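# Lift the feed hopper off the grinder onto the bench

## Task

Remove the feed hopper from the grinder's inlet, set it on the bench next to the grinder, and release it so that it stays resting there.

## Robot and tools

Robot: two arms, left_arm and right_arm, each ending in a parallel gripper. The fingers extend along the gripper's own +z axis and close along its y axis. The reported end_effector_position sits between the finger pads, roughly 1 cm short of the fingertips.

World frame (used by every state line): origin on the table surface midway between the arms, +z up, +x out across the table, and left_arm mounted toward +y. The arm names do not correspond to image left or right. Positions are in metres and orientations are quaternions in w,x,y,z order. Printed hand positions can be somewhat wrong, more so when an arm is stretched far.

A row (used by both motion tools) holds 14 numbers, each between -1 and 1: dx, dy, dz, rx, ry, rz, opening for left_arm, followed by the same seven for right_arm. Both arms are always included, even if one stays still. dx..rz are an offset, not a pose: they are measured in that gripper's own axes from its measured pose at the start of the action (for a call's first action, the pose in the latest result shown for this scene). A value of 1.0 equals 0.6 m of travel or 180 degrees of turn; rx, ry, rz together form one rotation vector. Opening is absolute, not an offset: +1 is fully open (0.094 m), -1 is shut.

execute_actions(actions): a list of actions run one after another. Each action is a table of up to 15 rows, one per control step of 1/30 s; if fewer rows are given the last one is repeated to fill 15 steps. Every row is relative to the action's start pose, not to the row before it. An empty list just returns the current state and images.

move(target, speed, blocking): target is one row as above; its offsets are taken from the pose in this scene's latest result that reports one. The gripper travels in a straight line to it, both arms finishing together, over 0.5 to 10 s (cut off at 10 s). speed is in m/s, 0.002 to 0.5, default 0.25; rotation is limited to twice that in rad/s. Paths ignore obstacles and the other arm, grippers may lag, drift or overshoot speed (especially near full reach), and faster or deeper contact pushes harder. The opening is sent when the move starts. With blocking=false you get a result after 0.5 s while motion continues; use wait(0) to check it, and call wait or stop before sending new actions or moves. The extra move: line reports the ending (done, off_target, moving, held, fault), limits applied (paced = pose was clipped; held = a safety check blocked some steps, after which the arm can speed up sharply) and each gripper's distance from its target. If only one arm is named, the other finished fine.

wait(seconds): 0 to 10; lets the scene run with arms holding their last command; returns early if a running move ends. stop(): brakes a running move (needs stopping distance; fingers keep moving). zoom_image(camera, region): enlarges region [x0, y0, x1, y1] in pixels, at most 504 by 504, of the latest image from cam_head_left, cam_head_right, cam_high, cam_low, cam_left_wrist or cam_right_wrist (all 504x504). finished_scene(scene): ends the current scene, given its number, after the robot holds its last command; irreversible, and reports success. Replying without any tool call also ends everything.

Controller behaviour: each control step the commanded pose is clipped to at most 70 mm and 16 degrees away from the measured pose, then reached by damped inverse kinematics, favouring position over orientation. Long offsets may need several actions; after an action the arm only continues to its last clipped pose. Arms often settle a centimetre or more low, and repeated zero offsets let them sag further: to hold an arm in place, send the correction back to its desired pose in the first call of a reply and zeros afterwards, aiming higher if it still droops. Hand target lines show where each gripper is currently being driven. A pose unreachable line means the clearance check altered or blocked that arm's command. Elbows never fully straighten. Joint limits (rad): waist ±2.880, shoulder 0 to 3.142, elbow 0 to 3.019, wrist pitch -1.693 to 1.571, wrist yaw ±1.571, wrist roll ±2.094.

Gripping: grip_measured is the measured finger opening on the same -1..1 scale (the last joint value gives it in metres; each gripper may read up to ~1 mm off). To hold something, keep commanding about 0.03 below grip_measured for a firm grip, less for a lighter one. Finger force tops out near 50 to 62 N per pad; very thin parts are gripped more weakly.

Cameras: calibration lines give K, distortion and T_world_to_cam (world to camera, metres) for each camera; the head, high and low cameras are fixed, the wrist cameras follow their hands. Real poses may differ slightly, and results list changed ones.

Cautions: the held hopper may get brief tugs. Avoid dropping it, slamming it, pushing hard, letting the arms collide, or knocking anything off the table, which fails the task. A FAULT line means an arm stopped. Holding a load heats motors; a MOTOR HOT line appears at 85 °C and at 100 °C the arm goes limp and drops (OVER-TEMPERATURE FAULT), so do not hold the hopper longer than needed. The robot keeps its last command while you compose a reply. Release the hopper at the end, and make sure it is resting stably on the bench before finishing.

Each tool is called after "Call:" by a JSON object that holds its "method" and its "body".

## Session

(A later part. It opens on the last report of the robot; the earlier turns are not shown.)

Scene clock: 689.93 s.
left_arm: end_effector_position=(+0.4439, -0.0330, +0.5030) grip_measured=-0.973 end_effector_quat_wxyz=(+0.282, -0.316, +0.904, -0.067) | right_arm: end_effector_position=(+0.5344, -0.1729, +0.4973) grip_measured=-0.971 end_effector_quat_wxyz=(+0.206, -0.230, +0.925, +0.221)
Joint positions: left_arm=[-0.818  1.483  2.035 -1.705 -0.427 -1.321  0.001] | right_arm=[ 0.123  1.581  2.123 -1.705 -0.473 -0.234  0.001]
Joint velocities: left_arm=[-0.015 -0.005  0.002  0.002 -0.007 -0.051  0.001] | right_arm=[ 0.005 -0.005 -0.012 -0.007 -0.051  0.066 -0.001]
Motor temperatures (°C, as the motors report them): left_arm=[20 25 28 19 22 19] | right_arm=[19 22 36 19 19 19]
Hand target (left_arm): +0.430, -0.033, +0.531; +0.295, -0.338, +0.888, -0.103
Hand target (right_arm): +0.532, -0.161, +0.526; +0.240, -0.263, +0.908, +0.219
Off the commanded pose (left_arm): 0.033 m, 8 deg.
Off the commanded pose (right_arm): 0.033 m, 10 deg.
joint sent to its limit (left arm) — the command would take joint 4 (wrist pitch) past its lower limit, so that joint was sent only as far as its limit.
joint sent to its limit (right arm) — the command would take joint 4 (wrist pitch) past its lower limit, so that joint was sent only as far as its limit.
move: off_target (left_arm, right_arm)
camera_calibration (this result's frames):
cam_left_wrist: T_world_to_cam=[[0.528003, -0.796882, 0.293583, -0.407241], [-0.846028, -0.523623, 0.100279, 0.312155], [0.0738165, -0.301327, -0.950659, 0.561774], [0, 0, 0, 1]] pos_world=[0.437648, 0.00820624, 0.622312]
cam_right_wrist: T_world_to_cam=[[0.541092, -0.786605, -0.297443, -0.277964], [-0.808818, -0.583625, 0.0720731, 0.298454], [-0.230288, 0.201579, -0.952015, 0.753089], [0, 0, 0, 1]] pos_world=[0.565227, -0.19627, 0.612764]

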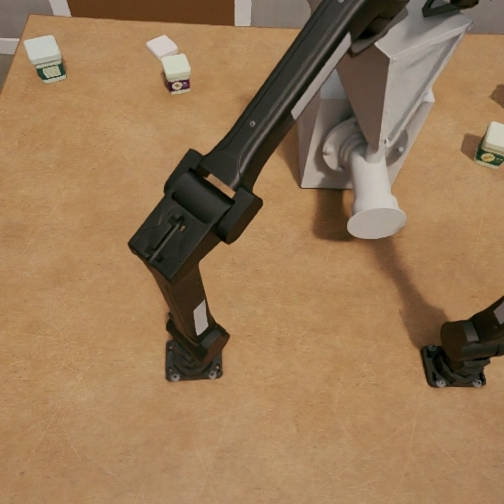

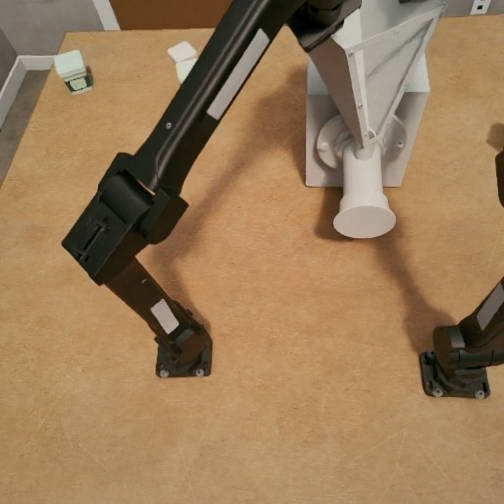

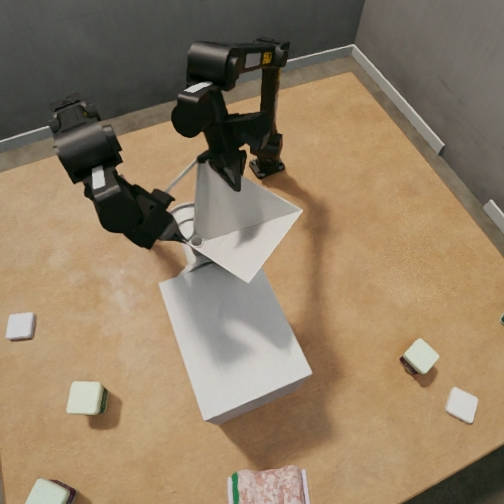

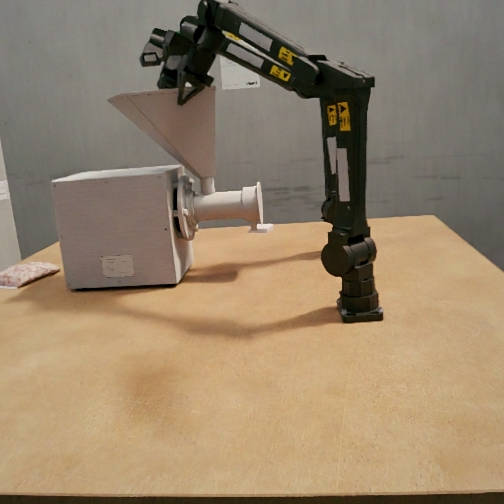

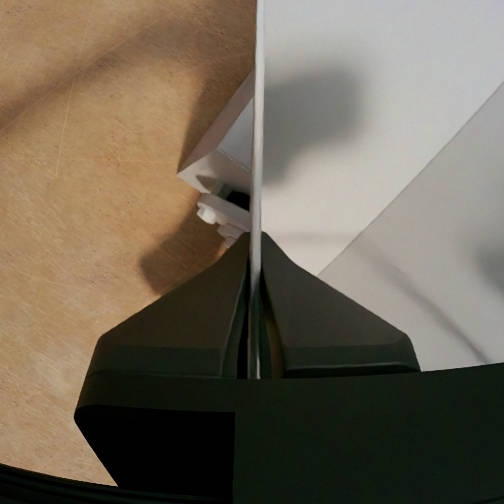

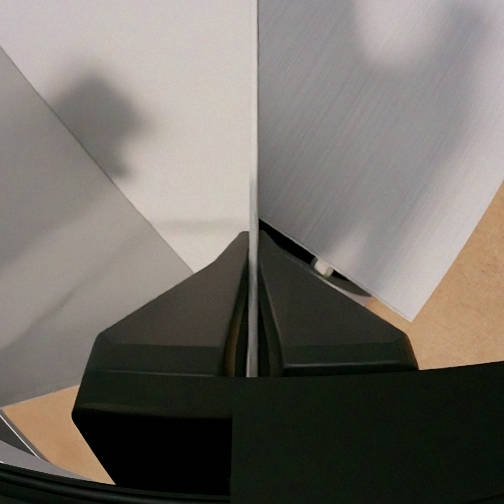

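Call:
{"method": "execute_actions", "body": {"actions": []}}

Scene clock: 725.10 s.
left_arm: end_effector_position=(+0.4439, -0.0330, +0.5030) grip_measured=-0.973 end_effector_quat_wxyz=(+0.282, -0.316, +0.903, -0.067) | right_arm: end_effector_position=(+0.5344, -0.1729, +0.4973) grip_measured=-0.971 end_effector_quat_wxyz=(+0.206, -0.230, +0.925, +0.221)
Joint positions: left_arm=[-0.818  1.483  2.035 -1.705 -0.427 -1.322  0.001] | right_arm=[ 0.123  1.581  2.123 -1.705 -0.473 -0.234  0.001]
Joint velocities: left_arm=[ 0.005 -0.005 -0.007 -0.017  0.007  0.022  0.001] | right_arm=[-0.015 -0.024  0.017  0.007 -0.022 -0.007  0.   ]
Motor temperatures (°C, as the motors report them): left_arm=[20 25 29 19 22 19] | right_arm=[19 23 38 19 19 19]
Hand target (left_arm): +0.430, -0.033, +0.531; +0.295, -0.338, +0.888, -0.103
Hand target (right_arm): +0.532, -0.161, +0.526; +0.240, -0.264, +0.908, +0.219
Off the commanded pose (left_arm): 0.033 m, 8 deg.
Off the commanded pose (right_arm): 0.033 m, 10 deg.
camera_calibration (this result's frames):
cam_left_wrist: T_world_to_cam=[[0.528496, -0.796423, 0.293941, -0.407624], [-0.8457, -0.524117, 0.100462, 0.3119], [0.0740491, -0.30168, -0.950529, 0.561594], [0, 0, 0, 1]] pos_world=[0.437617, 0.00825245, 0.622295]
cam_right_wrist: T_world_to_cam=[[0.541394, -0.786468, -0.297254, -0.278196], [-0.80865, -0.58387, 0.0719797, 0.298368], [-0.230168, 0.201405, -0.952081, 0.753028], [0, 0, 0, 1]] pos_world=[0.565212, -0.196248, 0.612772]

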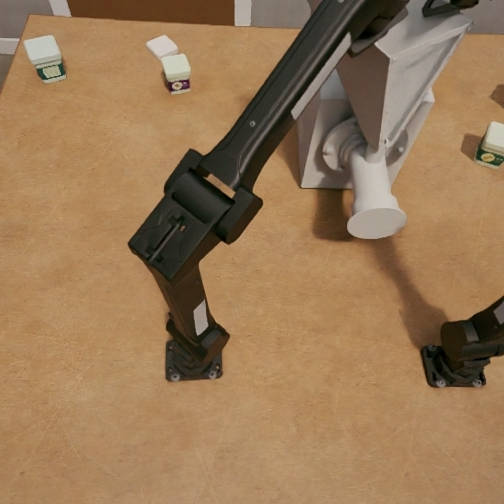

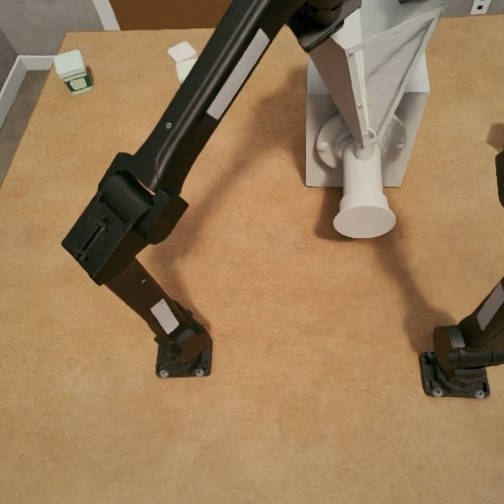

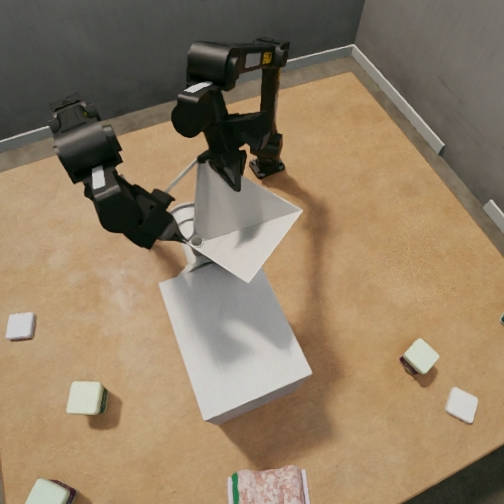

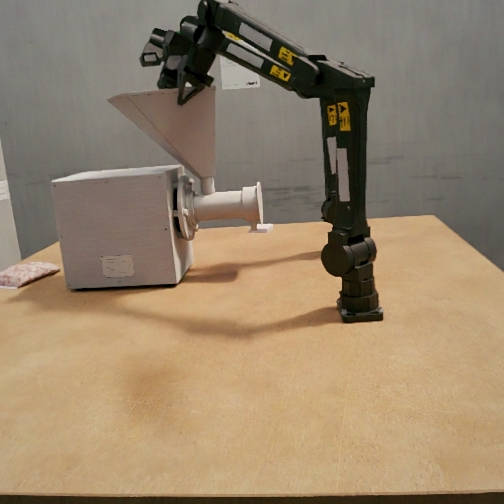

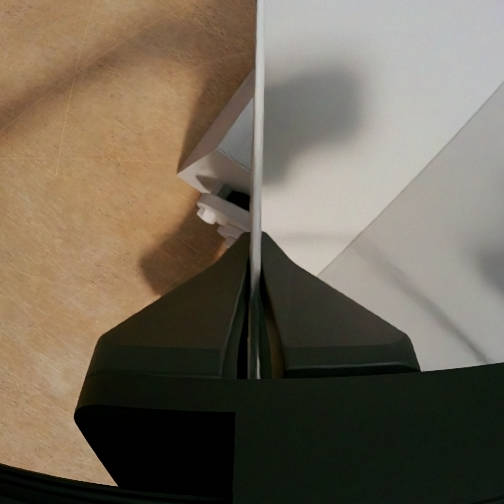

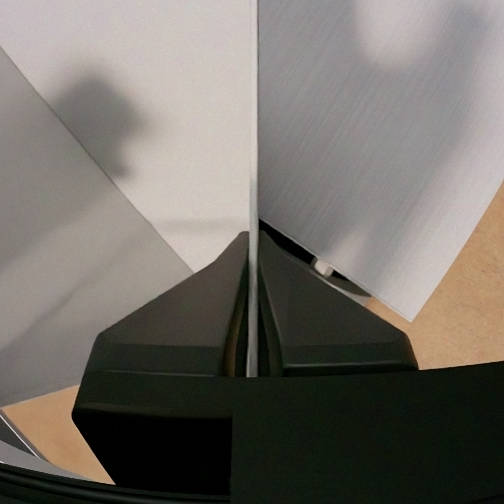

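Call:
{"method": "move", "body": {"target": [0.0407, 0.0285, -0.0932, -0.0727, -0.0466, -0.1292, -1, -0.0535, 0.0885, 0.0045, -0.0751, 0.0489, -0.1271, -1], "speed": 0.04}}

Scene clock: 744.67 s.
left_arm: end_effector_position=(+0.4058, -0.0266, +0.5013) grip_measured=-0.929 end_effector_quat_wxyz=(+0.337, -0.440, +0.828, -0.084) | right_arm: end_effector_position=(+0.5314, -0.1374, +0.5019) grip_measured=-0.971 end_effector_quat_wxyz=(+0.230, -0.362, +0.865, +0.261)
Joint positions: left_arm=[-0.931  1.395  1.902 -1.705 -0.618 -1.709  0.003] | right_arm=[ 0.154  1.609  2.141 -1.705 -0.606 -0.481  0.001]
Joint velocities: left_arm=[-0.005  0.005 -0.007  0.002 -0.051  0.007 -0.001] | right_arm=[-0.015 -0.015 -0.002 -0.002  0.022  0.022 -0.   ]
Motor temperatures (°C, as the motors report them): left_arm=[20 25 29 19 22 19] | right_arm=[19 23 38 19 20 19]
Hand target (left_arm): +0.389, -0.034, +0.531; +0.341, -0.468, +0.803, -0.138
Hand target (right_arm): +0.531, -0.119, +0.526; +0.261, -0.406, +0.836, +0.260
Off the commanded pose (left_arm): 0.038 m, 15 deg.
Off the commanded pose (right_arm): 0.032 m, 14 deg.
joint sent to its limit (left arm) — the command would take joint 4 (wrist pitch) past its lower limit, so that joint was sent only as far as its limit.
joint sent to its limit (right arm) — the command would take joint 4 (wrist pitch) past its lower limit, so that joint was sent only as far as its limit.
move: off_target (left_arm, right_arm)
camera_calibration (this result's frames):
cam_left_wrist: T_world_to_cam=[[0.669741, -0.605644, 0.429701, -0.502168], [-0.685089, -0.727198, 0.0428408, 0.24152], [0.286531, -0.323076, -0.901954, 0.453602], [0, 0, 0, 1]] pos_world=[0.371814, 0.0180458, 0.614564]
cam_right_wrist: T_world_to_cam=[[0.764775, -0.587125, -0.265337, -0.354686], [-0.618358, -0.784531, -0.0463058, 0.247075], [-0.180978, 0.199487, -0.963043, 0.728629], [0, 0, 0, 1]] pos_world=[0.555901, -0.159759, 0.619031]

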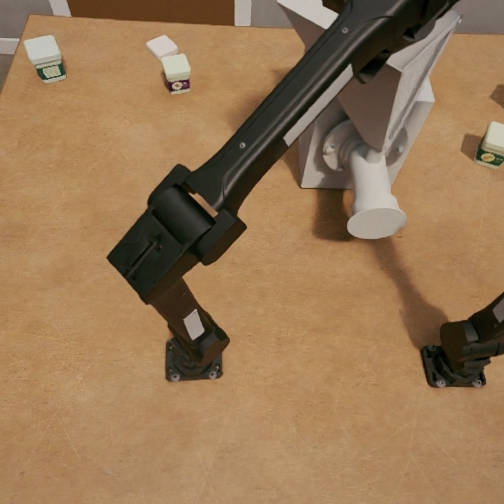

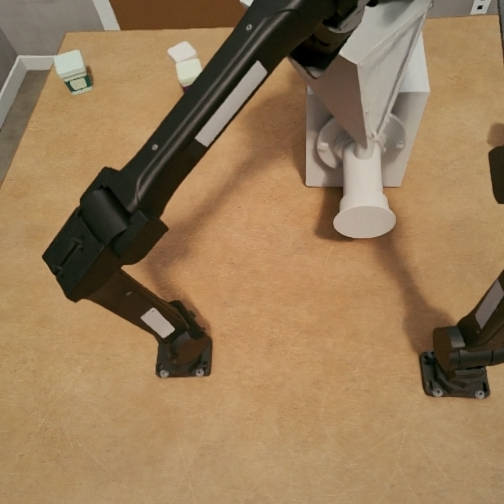

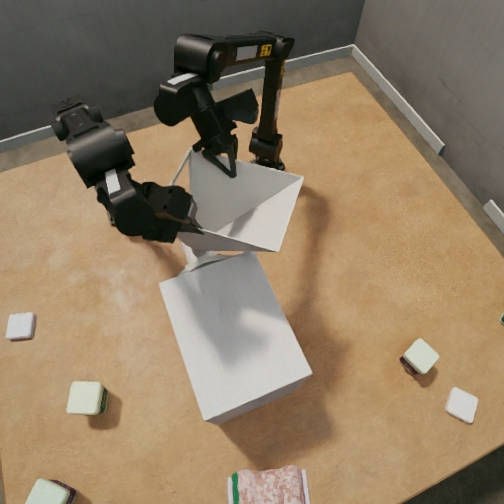

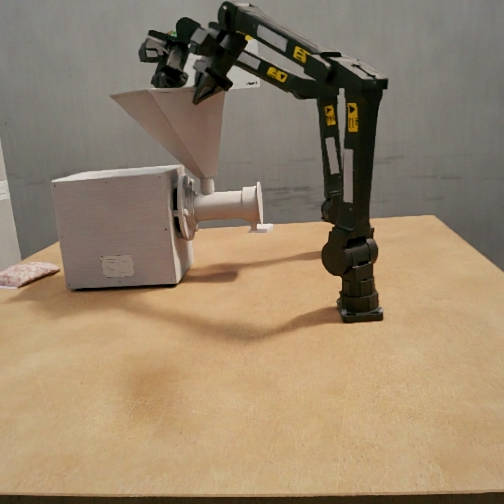

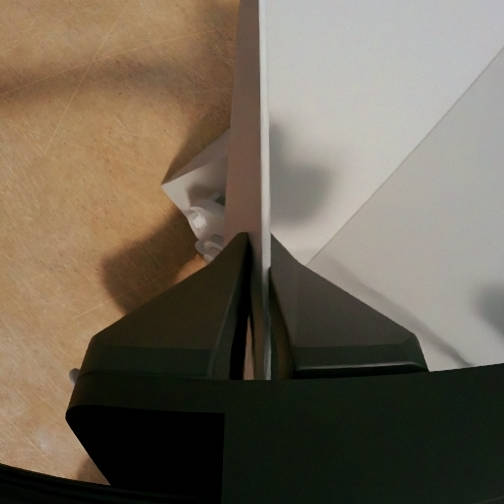

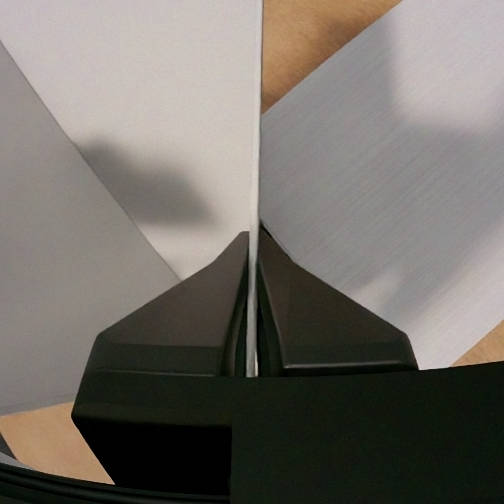

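Call:
{"method": "zoom_image", "body": {"camera": "cam_low", "region": [175, 150, 245, 210]}}

Call:
{"method": "zoom_image", "body": {"camera": "cam_low", "region": [90, 60, 270, 220]}}

Region (175, 150, 245, 210) of cam_low's 504x504 image, scaled by 7.200, with more detail than that image has; it fills the top 432 rows of this view, and the rest is white.

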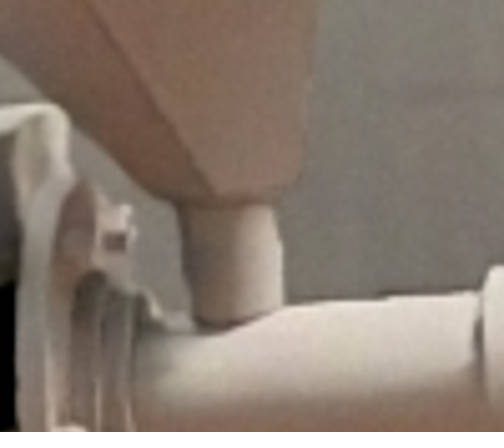

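Region (90, 60, 270, 220) of cam_low's 504x504 image, scaled by 2.800, with more detail than that image has.

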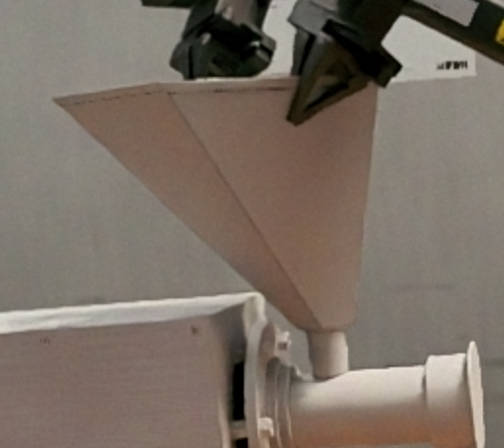

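Call:
{"method": "execute_actions", "body": {"actions": [[[-0.034, -0.035, -0.030, 0.005, 0.005, 0.008, -1, -0.024, 0.006, -0.050, 0.006, -0.003, 0.008, -1], [-0.041, -0.042, -0.036, 0.010, 0.009, 0.016, -1, -0.029, 0.007, -0.061, 0.012, -0.006, 0.016, -1], [-0.048, -0.049, -0.042, 0.015, 0.014, 0.024, -1, -0.034, 0.009, -0.071, 0.018, -0.009, 0.024, -1], [-0.055, -0.056, -0.048, 0.020, 0.018, 0.032, -1, -0.038, 0.010, -0.081, 0.024, -0.012, 0.032, -1], [-0.061, -0.063, -0.054, 0.024, 0.022, 0.038, -1, -0.043, 0.011, -0.091, 0.029, -0.014, 0.038, -1], [-0.068, -0.0695, -0.0595, 0.0269, 0.0242, 0.0422, -1, -0.0479, 0.0122, -0.1013, 0.0326, -0.0158, 0.0422, -1]], [[-0.068, -0.0695, -0.0595, 0.0269, 0.0242, 0.0422, -1, -0.0479, 0.0122, -0.1013, 0.0326, -0.0158, 0.0422, -1]], [[-0.068, -0.0695, -0.0595, 0.0269, 0.0242, 0.0422, -1, -0.0479, 0.0122, -0.1013, 0.0326, -0.0158, 0.0422, -1]]]}}

Scene clock: 792.43 s.
left_arm: end_effector_position=(+0.4506, -0.0338, +0.5060) grip_measured=-0.971 end_effector_quat_wxyz=(+0.234, -0.262, +0.931, -0.097) | right_arm: end_effector_position=(+0.5368, -0.1764, +0.5032) grip_measured=-0.954 end_effector_quat_wxyz=(+0.211, -0.197, +0.939, +0.188)
Joint positions: left_arm=[-0.755  1.497  2.077 -1.705 -0.263 -1.167  0.001] | right_arm=[ 0.143  1.582  2.152 -1.705 -0.383 -0.155  0.002]
Joint velocities: left_arm=[-0.015 -0.015  0.002 -0.007  0.007  0.022 -0.   ] | right_arm=[-0.005 -0.024  0.022  0.017  0.051 -0.007 -0.001]
Motor temperatures (°C, as the motors report them): left_arm=[21 25 31 19 22 20] | right_arm=[19 23 41 19 21 20]
Hand target (left_arm): +0.462, -0.037, +0.562; +0.279, -0.227, +0.923, -0.136
Hand target (right_arm): +0.531, -0.183, +0.564; +0.270, -0.149, +0.931, +0.193
Off the commanded pose (left_arm): 0.064 m, 4 deg.
Off the commanded pose (right_arm): 0.066 m, 6 deg.
joint sent to its limit (left arm) — the command would take joint 4 (wrist pitch) past its lower limit, so that joint was sent only as far as its limit.
joint sent to its limit (right arm) — the command would take joint 4 (wrist pitch) past its lower limit, so that joint was sent only as far as its limit.
camera_calibration (this result's frames):
cam_left_wrist: T_world_to_cam=[[0.437147, -0.848094, 0.299398, -0.376067], [-0.898409, -0.396223, 0.189388, 0.299944], [-0.0419901, -0.351773, -0.935143, 0.606537], [0, 0, 0, 1]] pos_world=[0.459338, 0.0132679, 0.622987]
cam_right_wrist: T_world_to_cam=[[0.474856, -0.842937, -0.252922, -0.27706], [-0.854264, -0.510566, 0.0977473, 0.322295], [-0.211528, 0.169646, -0.962536, 0.749523], [0, 0, 0, 1]] pos_world=[0.565434, -0.196145, 0.619866]

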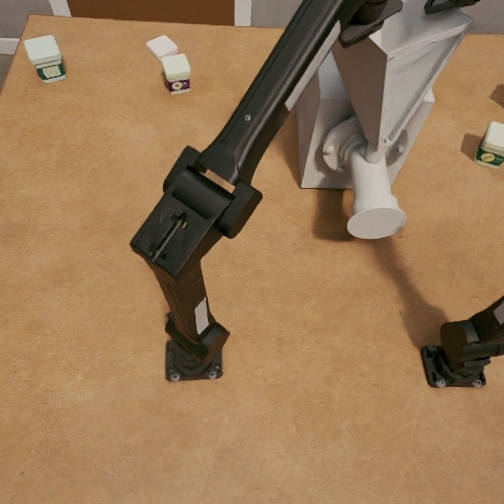

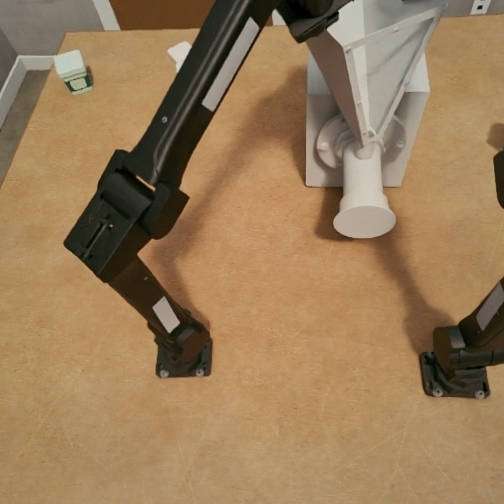

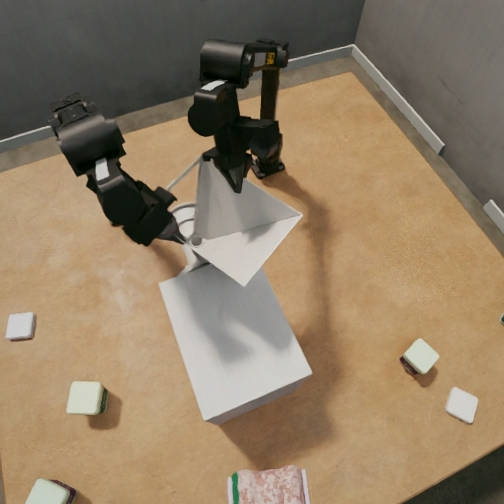

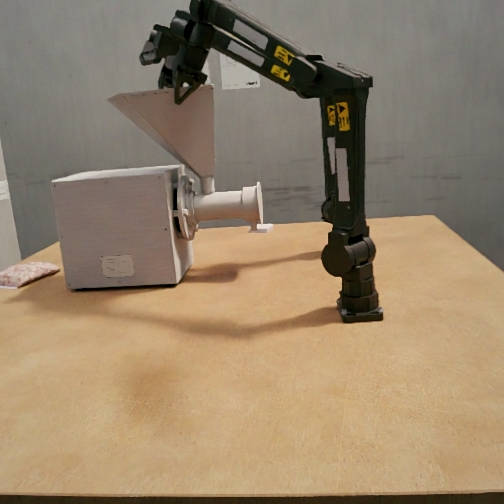

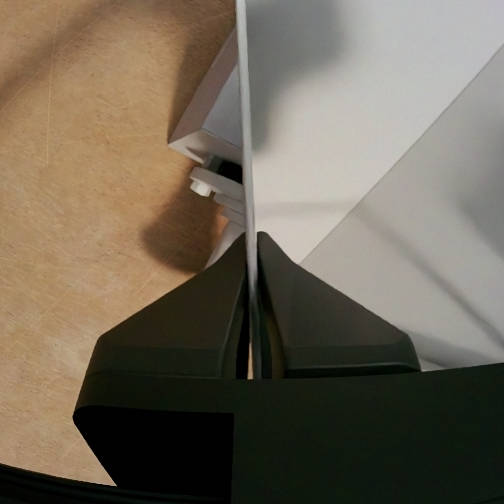

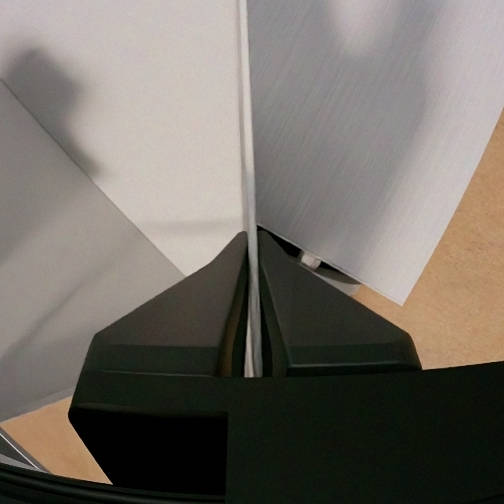

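Call:
{"method": "execute_actions", "body": {"actions": [[[0,0,0,0,0,0,-1,0,0,0,0,0,0,-1]]]}}

Scene clock: 814.13 s.
left_arm: end_effector_position=(+0.4515, -0.0302, +0.5023) grip_measured=-0.974 end_effector_quat_wxyz=(+0.233, -0.271, +0.929, -0.093) | right_arm: end_effector_position=(+0.5341, -0.1744, +0.5009) grip_measured=-0.969 end_effector_quat_wxyz=(+0.206, -0.197, +0.938, +0.196)
Joint positions: left_arm=[-0.749  1.494  2.064 -1.705 -0.267 -1.18   0.001] | right_arm=[ 0.143  1.577  2.139 -1.705 -0.398 -0.152  0.001]
Joint velocities: left_arm=[-0.005 -0.015  0.002 -0.012  0.051 -0.095  0.001] | right_arm=[-0.005 -0.015  0.007  0.002  0.051 -0.022 -0.001]
Motor temperatures (°C, as the motors report them): left_arm=[21 24 40 19 21 20] | right_arm=[19 23 46 19 20 21]
Hand target (left_arm): +0.451, -0.034, +0.506; +0.234, -0.263, +0.931, -0.098
Hand target (right_arm): +0.537, -0.176, +0.503; +0.211, -0.197, +0.939, +0.188
Off the commanded pose (left_arm): 0.005 m, 1 deg.
Off the commanded pose (right_arm): 0.004 m, 1 deg.
camera_calibration (this result's frames):
cam_left_wrist: T_world_to_cam=[[0.454399, -0.840675, 0.294596, -0.377393], [-0.889848, -0.413107, 0.193682, 0.296366], [-0.0411238, -0.350154, -0.935789, 0.604326], [0, 0, 0, 1]] pos_world=[0.46006, 0.0167732, 0.6193]
cam_right_wrist: T_world_to_cam=[[0.475448, -0.837606, -0.269009, -0.266056], [-0.850897, -0.515493, 0.101196, 0.316799], [-0.223435, 0.180786, -0.957807, 0.752357], [0, 0, 0, 1]] pos_world=[0.564161, -0.195558, 0.616983]

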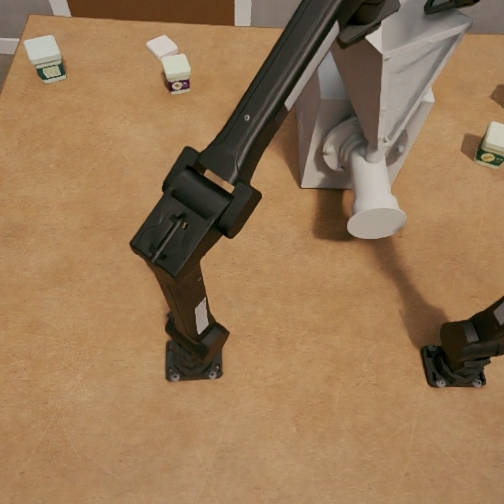

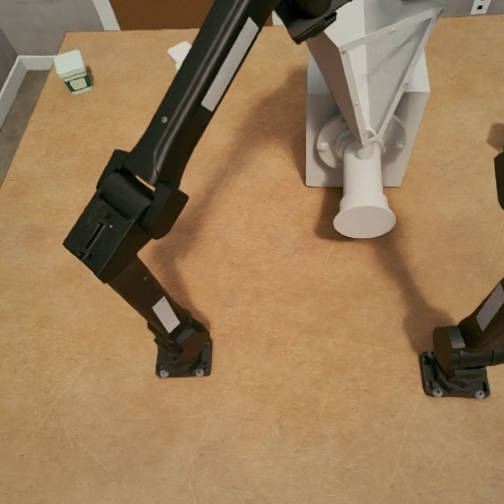

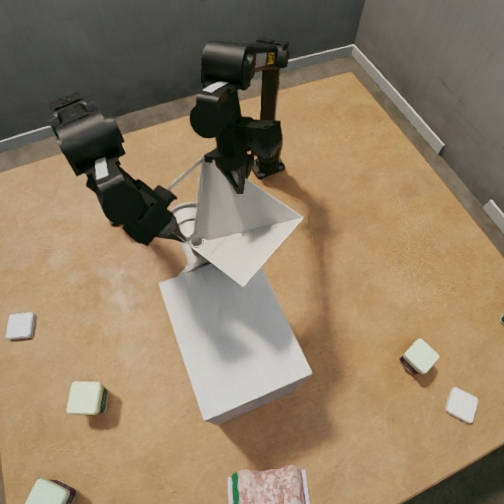

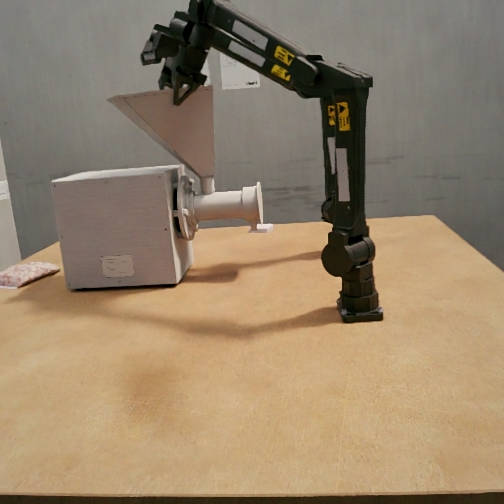

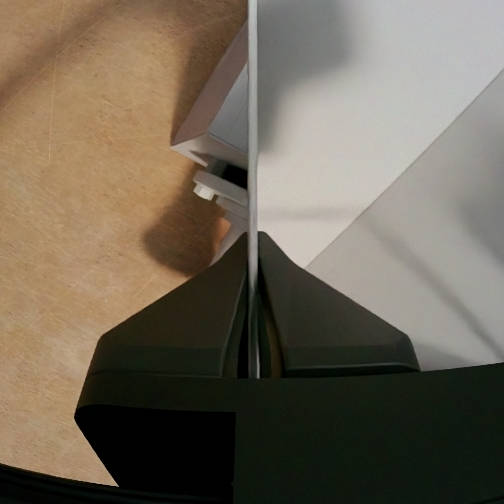

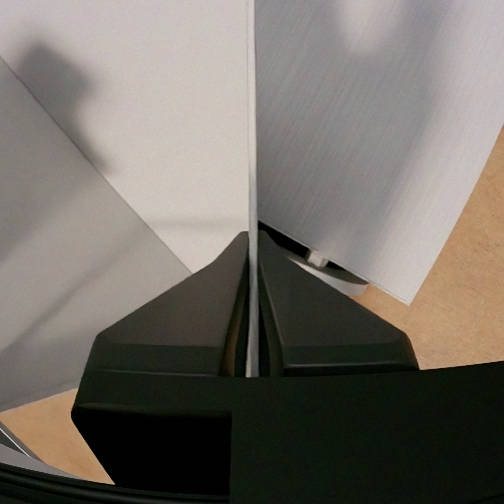

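Call:
{"method": "zoom_image", "body": {"camera": "cam_low", "region": [150, 140, 290, 250]}}

Call:
{"method": "zoom_image", "body": {"camera": "cam_head_right", "region": [290, 90, 450, 250]}}

Call:
{"method": "zoom_image", "body": {"camera": "cam_left_wrist", "region": [130, 120, 290, 280]}}

Region (150, 140, 290, 250) of cam_low's 504x504 image, scaled by 3.600, with more detail than that image has; it fills the top 396 rows of this view, and the rest is white.

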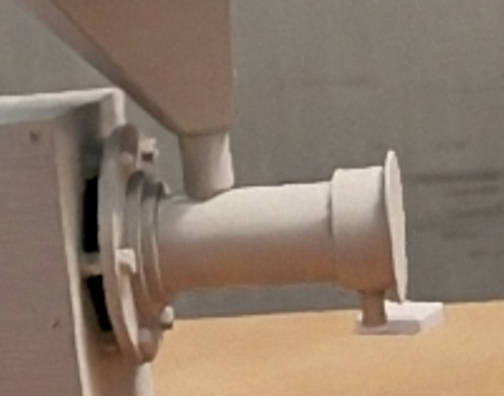

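Region (290, 90, 450, 250) of cam_head_right's 504x504 image, scaled by 3.150, with more detail than that image has.

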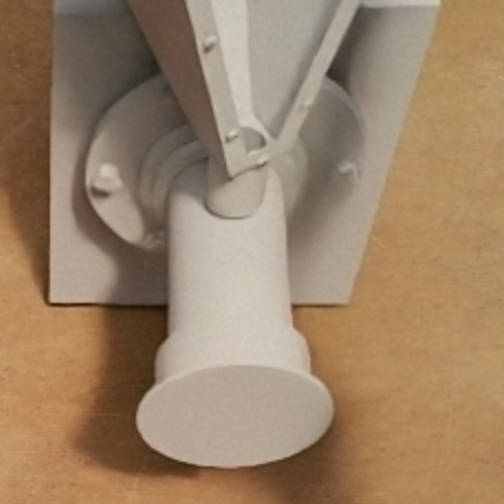

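Region (130, 120, 290, 280) of cam_left_wrist's 504x504 image, scaled by 3.150, with more detail than that image has.

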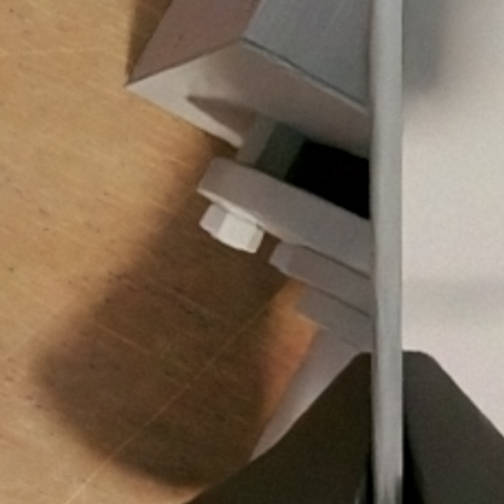

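Call:
{"method": "move", "body": {"target": [0.0457,0,-0.020,0,0,0,-0.5, 0.0435,0,-0.0243,0,0,0,-0.5], "speed": 0.03}}

Scene clock: 935.43 s.
left_arm: end_effector_position=(+0.4341, -0.0447, +0.4905) grip_measured=-0.503 end_effector_quat_wxyz=(+0.229, -0.268, +0.932, -0.085) | right_arm: end_effector_position=(+0.5084, -0.1835, +0.4977) grip_measured=-0.502 end_effector_quat_wxyz=(+0.200, -0.197, +0.940, +0.197)
Joint positions: left_arm=[-0.804  1.479  2.018 -1.705 -0.291 -1.227  0.023] | right_arm=[ 0.131  1.506  2.049 -1.705 -0.405 -0.166  0.023]
Joint velocities: left_arm=[-0.005 -0.005 -0.017  0.022 -0.051 -0.037 -0.   ] | right_arm=[-0.005 -0.015  0.012 -0.002  0.007  0.037 -0.   ]
Motor temperatures (°C, as the motors report them): left_arm=[20 24 29 19 20 19] | right_arm=[19 23 36 19 20 19]
Hand target (left_arm): +0.426, -0.044, +0.502; +0.235, -0.270, +0.929, -0.097
Hand target (right_arm): +0.508, -0.188, +0.501; +0.206, -0.197, +0.938, +0.196
Off the commanded pose (left_arm): 0.015 m, 1 deg.
Off the commanded pose (right_arm): 0.006 m, 1 deg.
joint sent to its limit (left arm) — the command would take joint 4 (wrist pitch) past its lower limit, so that joint was sent only as far as its limit.
move: off_target (left_arm)
camera_calibration (this result's frames):
cam_left_wrist: T_world_to_cam=[[0.454577, -0.846689, 0.276545, -0.369694], [-0.889098, -0.412677, 0.197993, 0.274728], [-0.053515, -0.335879, -0.940384, 0.595769], [0, 0, 0, 1]] pos_world=[0.444197, 0.00046443, 0.608094]
cam_right_wrist: T_world_to_cam=[[0.474039, -0.836637, -0.274456, -0.258687], [-0.848164, -0.517581, 0.112822, 0.283106], [-0.236444, 0.179302, -0.954958, 0.750116], [0, 0, 0, 1]] pos_world=[0.540108, -0.204394, 0.613391]

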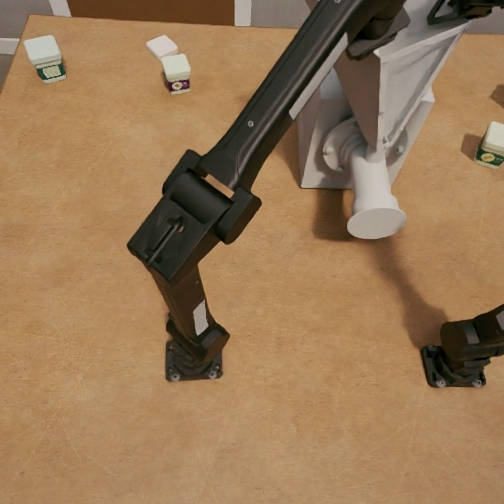

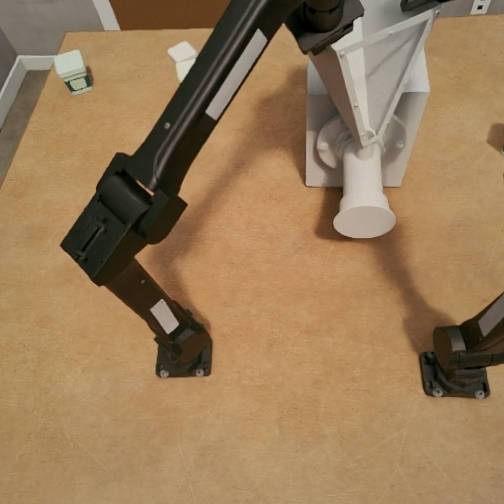

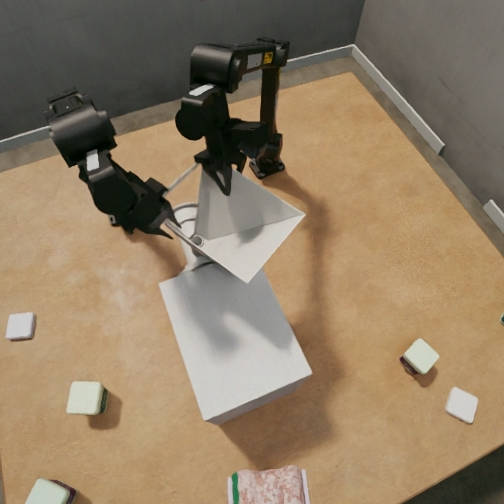

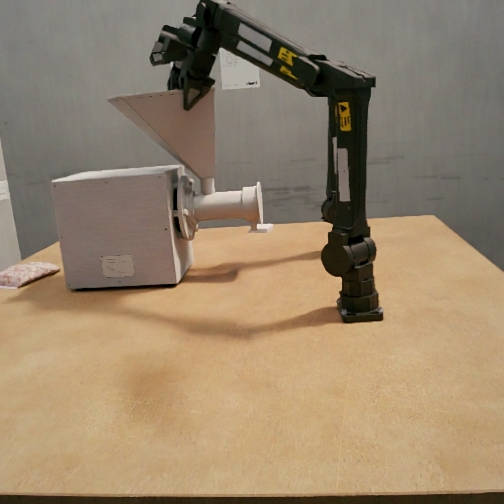

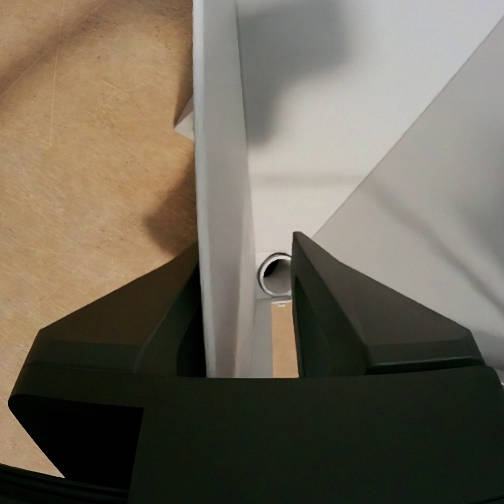

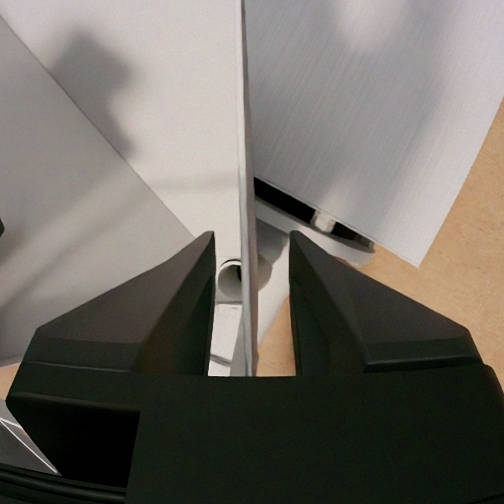

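Call:
{"method": "execute_actions", "body": {"actions": [[[-0.0064,0.0150,-0.0145,0,0,0,-0.5, -0.003,0.002,-0.0056,0,0,0,-0.5]],[[-0.004,0.0,-0.008,0,0,0,-0.5, -0.003,0.002,-0.0056,0,0,0,-0.5]]]}}

Scene clock: 953.77 s.
left_arm: end_effector_position=(+0.4307, -0.0420, +0.4888) grip_measured=-0.503 end_effector_quat_wxyz=(+0.227, -0.268, +0.933, -0.083) | right_arm: end_effector_position=(+0.5084, -0.1835, +0.4977) grip_measured=-0.502 end_effector_quat_wxyz=(+0.200, -0.197, +0.939, +0.197)
Joint positions: left_arm=[-0.804  1.468  2.003 -1.705 -0.29  -1.227  0.023] | right_arm=[ 0.131  1.506  2.049 -1.705 -0.405 -0.166  0.023]
Joint velocities: left_arm=[-0.005 -0.015  0.017  0.002 -0.007  0.066 -0.   ] | right_arm=[-0.015 -0.005 -0.027 -0.002 -0.022  0.007 -0.001]
Motor temperatures (°C, as the motors report them): left_arm=[20 24 29 19 20 19] | right_arm=[19 23 36 19 20 19]
Hand target (left_arm): +0.430, -0.040, +0.494; +0.230, -0.267, +0.932, -0.087
Hand target (right_arm): +0.508, -0.183, +0.501; +0.203, -0.196, +0.939, +0.197
Off the commanded pose (left_arm): 0.005 m, 0 deg.
Off the commanded pose (right_arm): 0.004 m, 0 deg.
joint sent to its limit (left arm) — the command would take joint 4 (wrist pitch) past its lower limit, so that joint was sent only as far as its limit.
joint sent to its limit (right arm) — the command would take joint 4 (wrist pitch) past its lower limit, so that joint was sent only as far as its limit.
camera_calibration (this result's frames):
cam_left_wrist: T_world_to_cam=[[0.455329, -0.847513, 0.27276, -0.363902], [-0.888462, -0.412729, 0.200725, 0.271581], [-0.0575409, -0.333732, -0.94091, 0.597049], [0, 0, 0, 1]] pos_world=[0.441339, 0.00293274, 0.606515]
cam_right_wrist: T_world_to_cam=[[0.474355, -0.836515, -0.27428, -0.258913], [-0.848016, -0.517841, 0.112735, 0.283026], [-0.236338, 0.179117, -0.955019, 0.750059], [0, 0, 0, 1]] pos_world=[0.540095, -0.204371, 0.613399]

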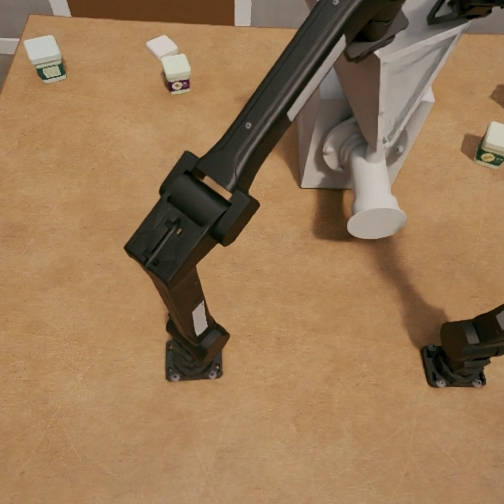

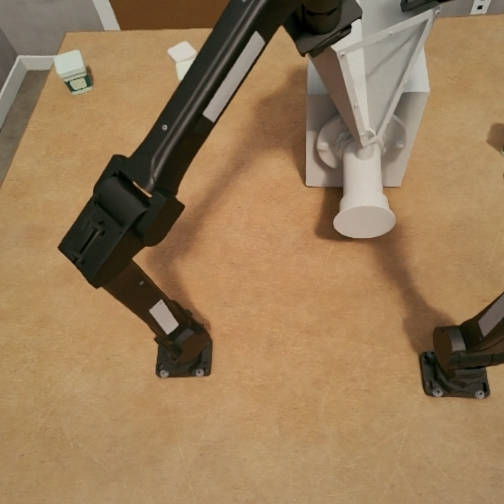

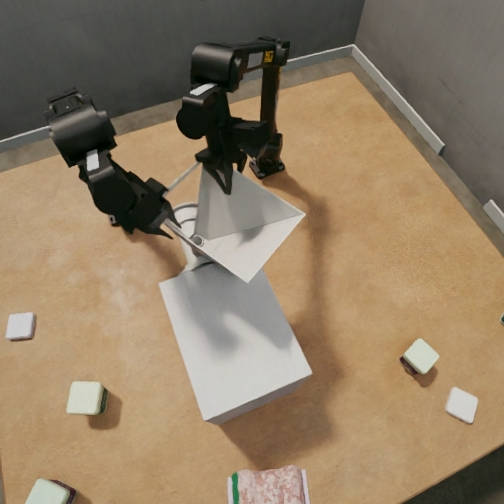

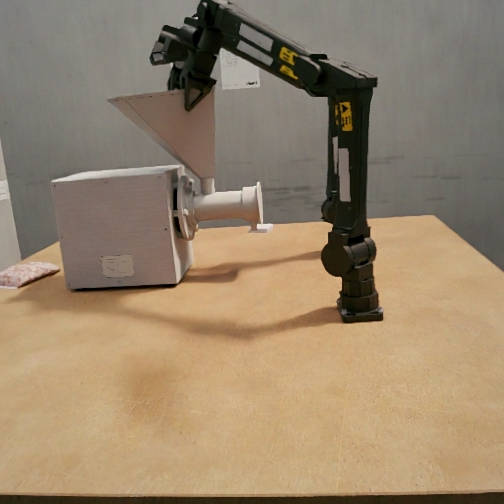

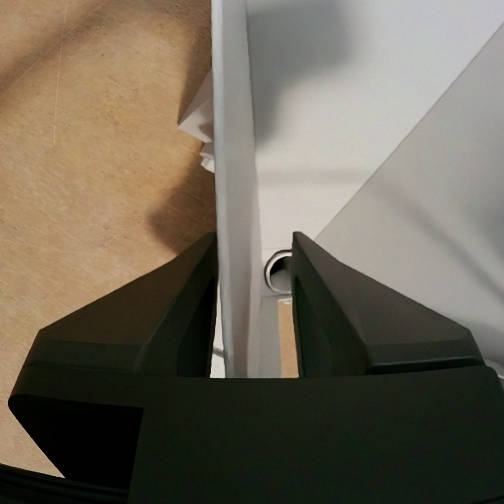

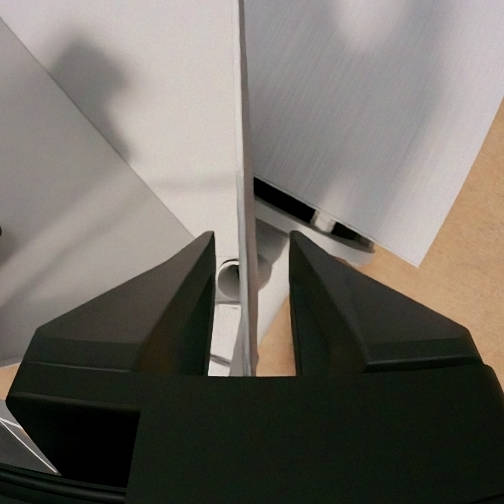

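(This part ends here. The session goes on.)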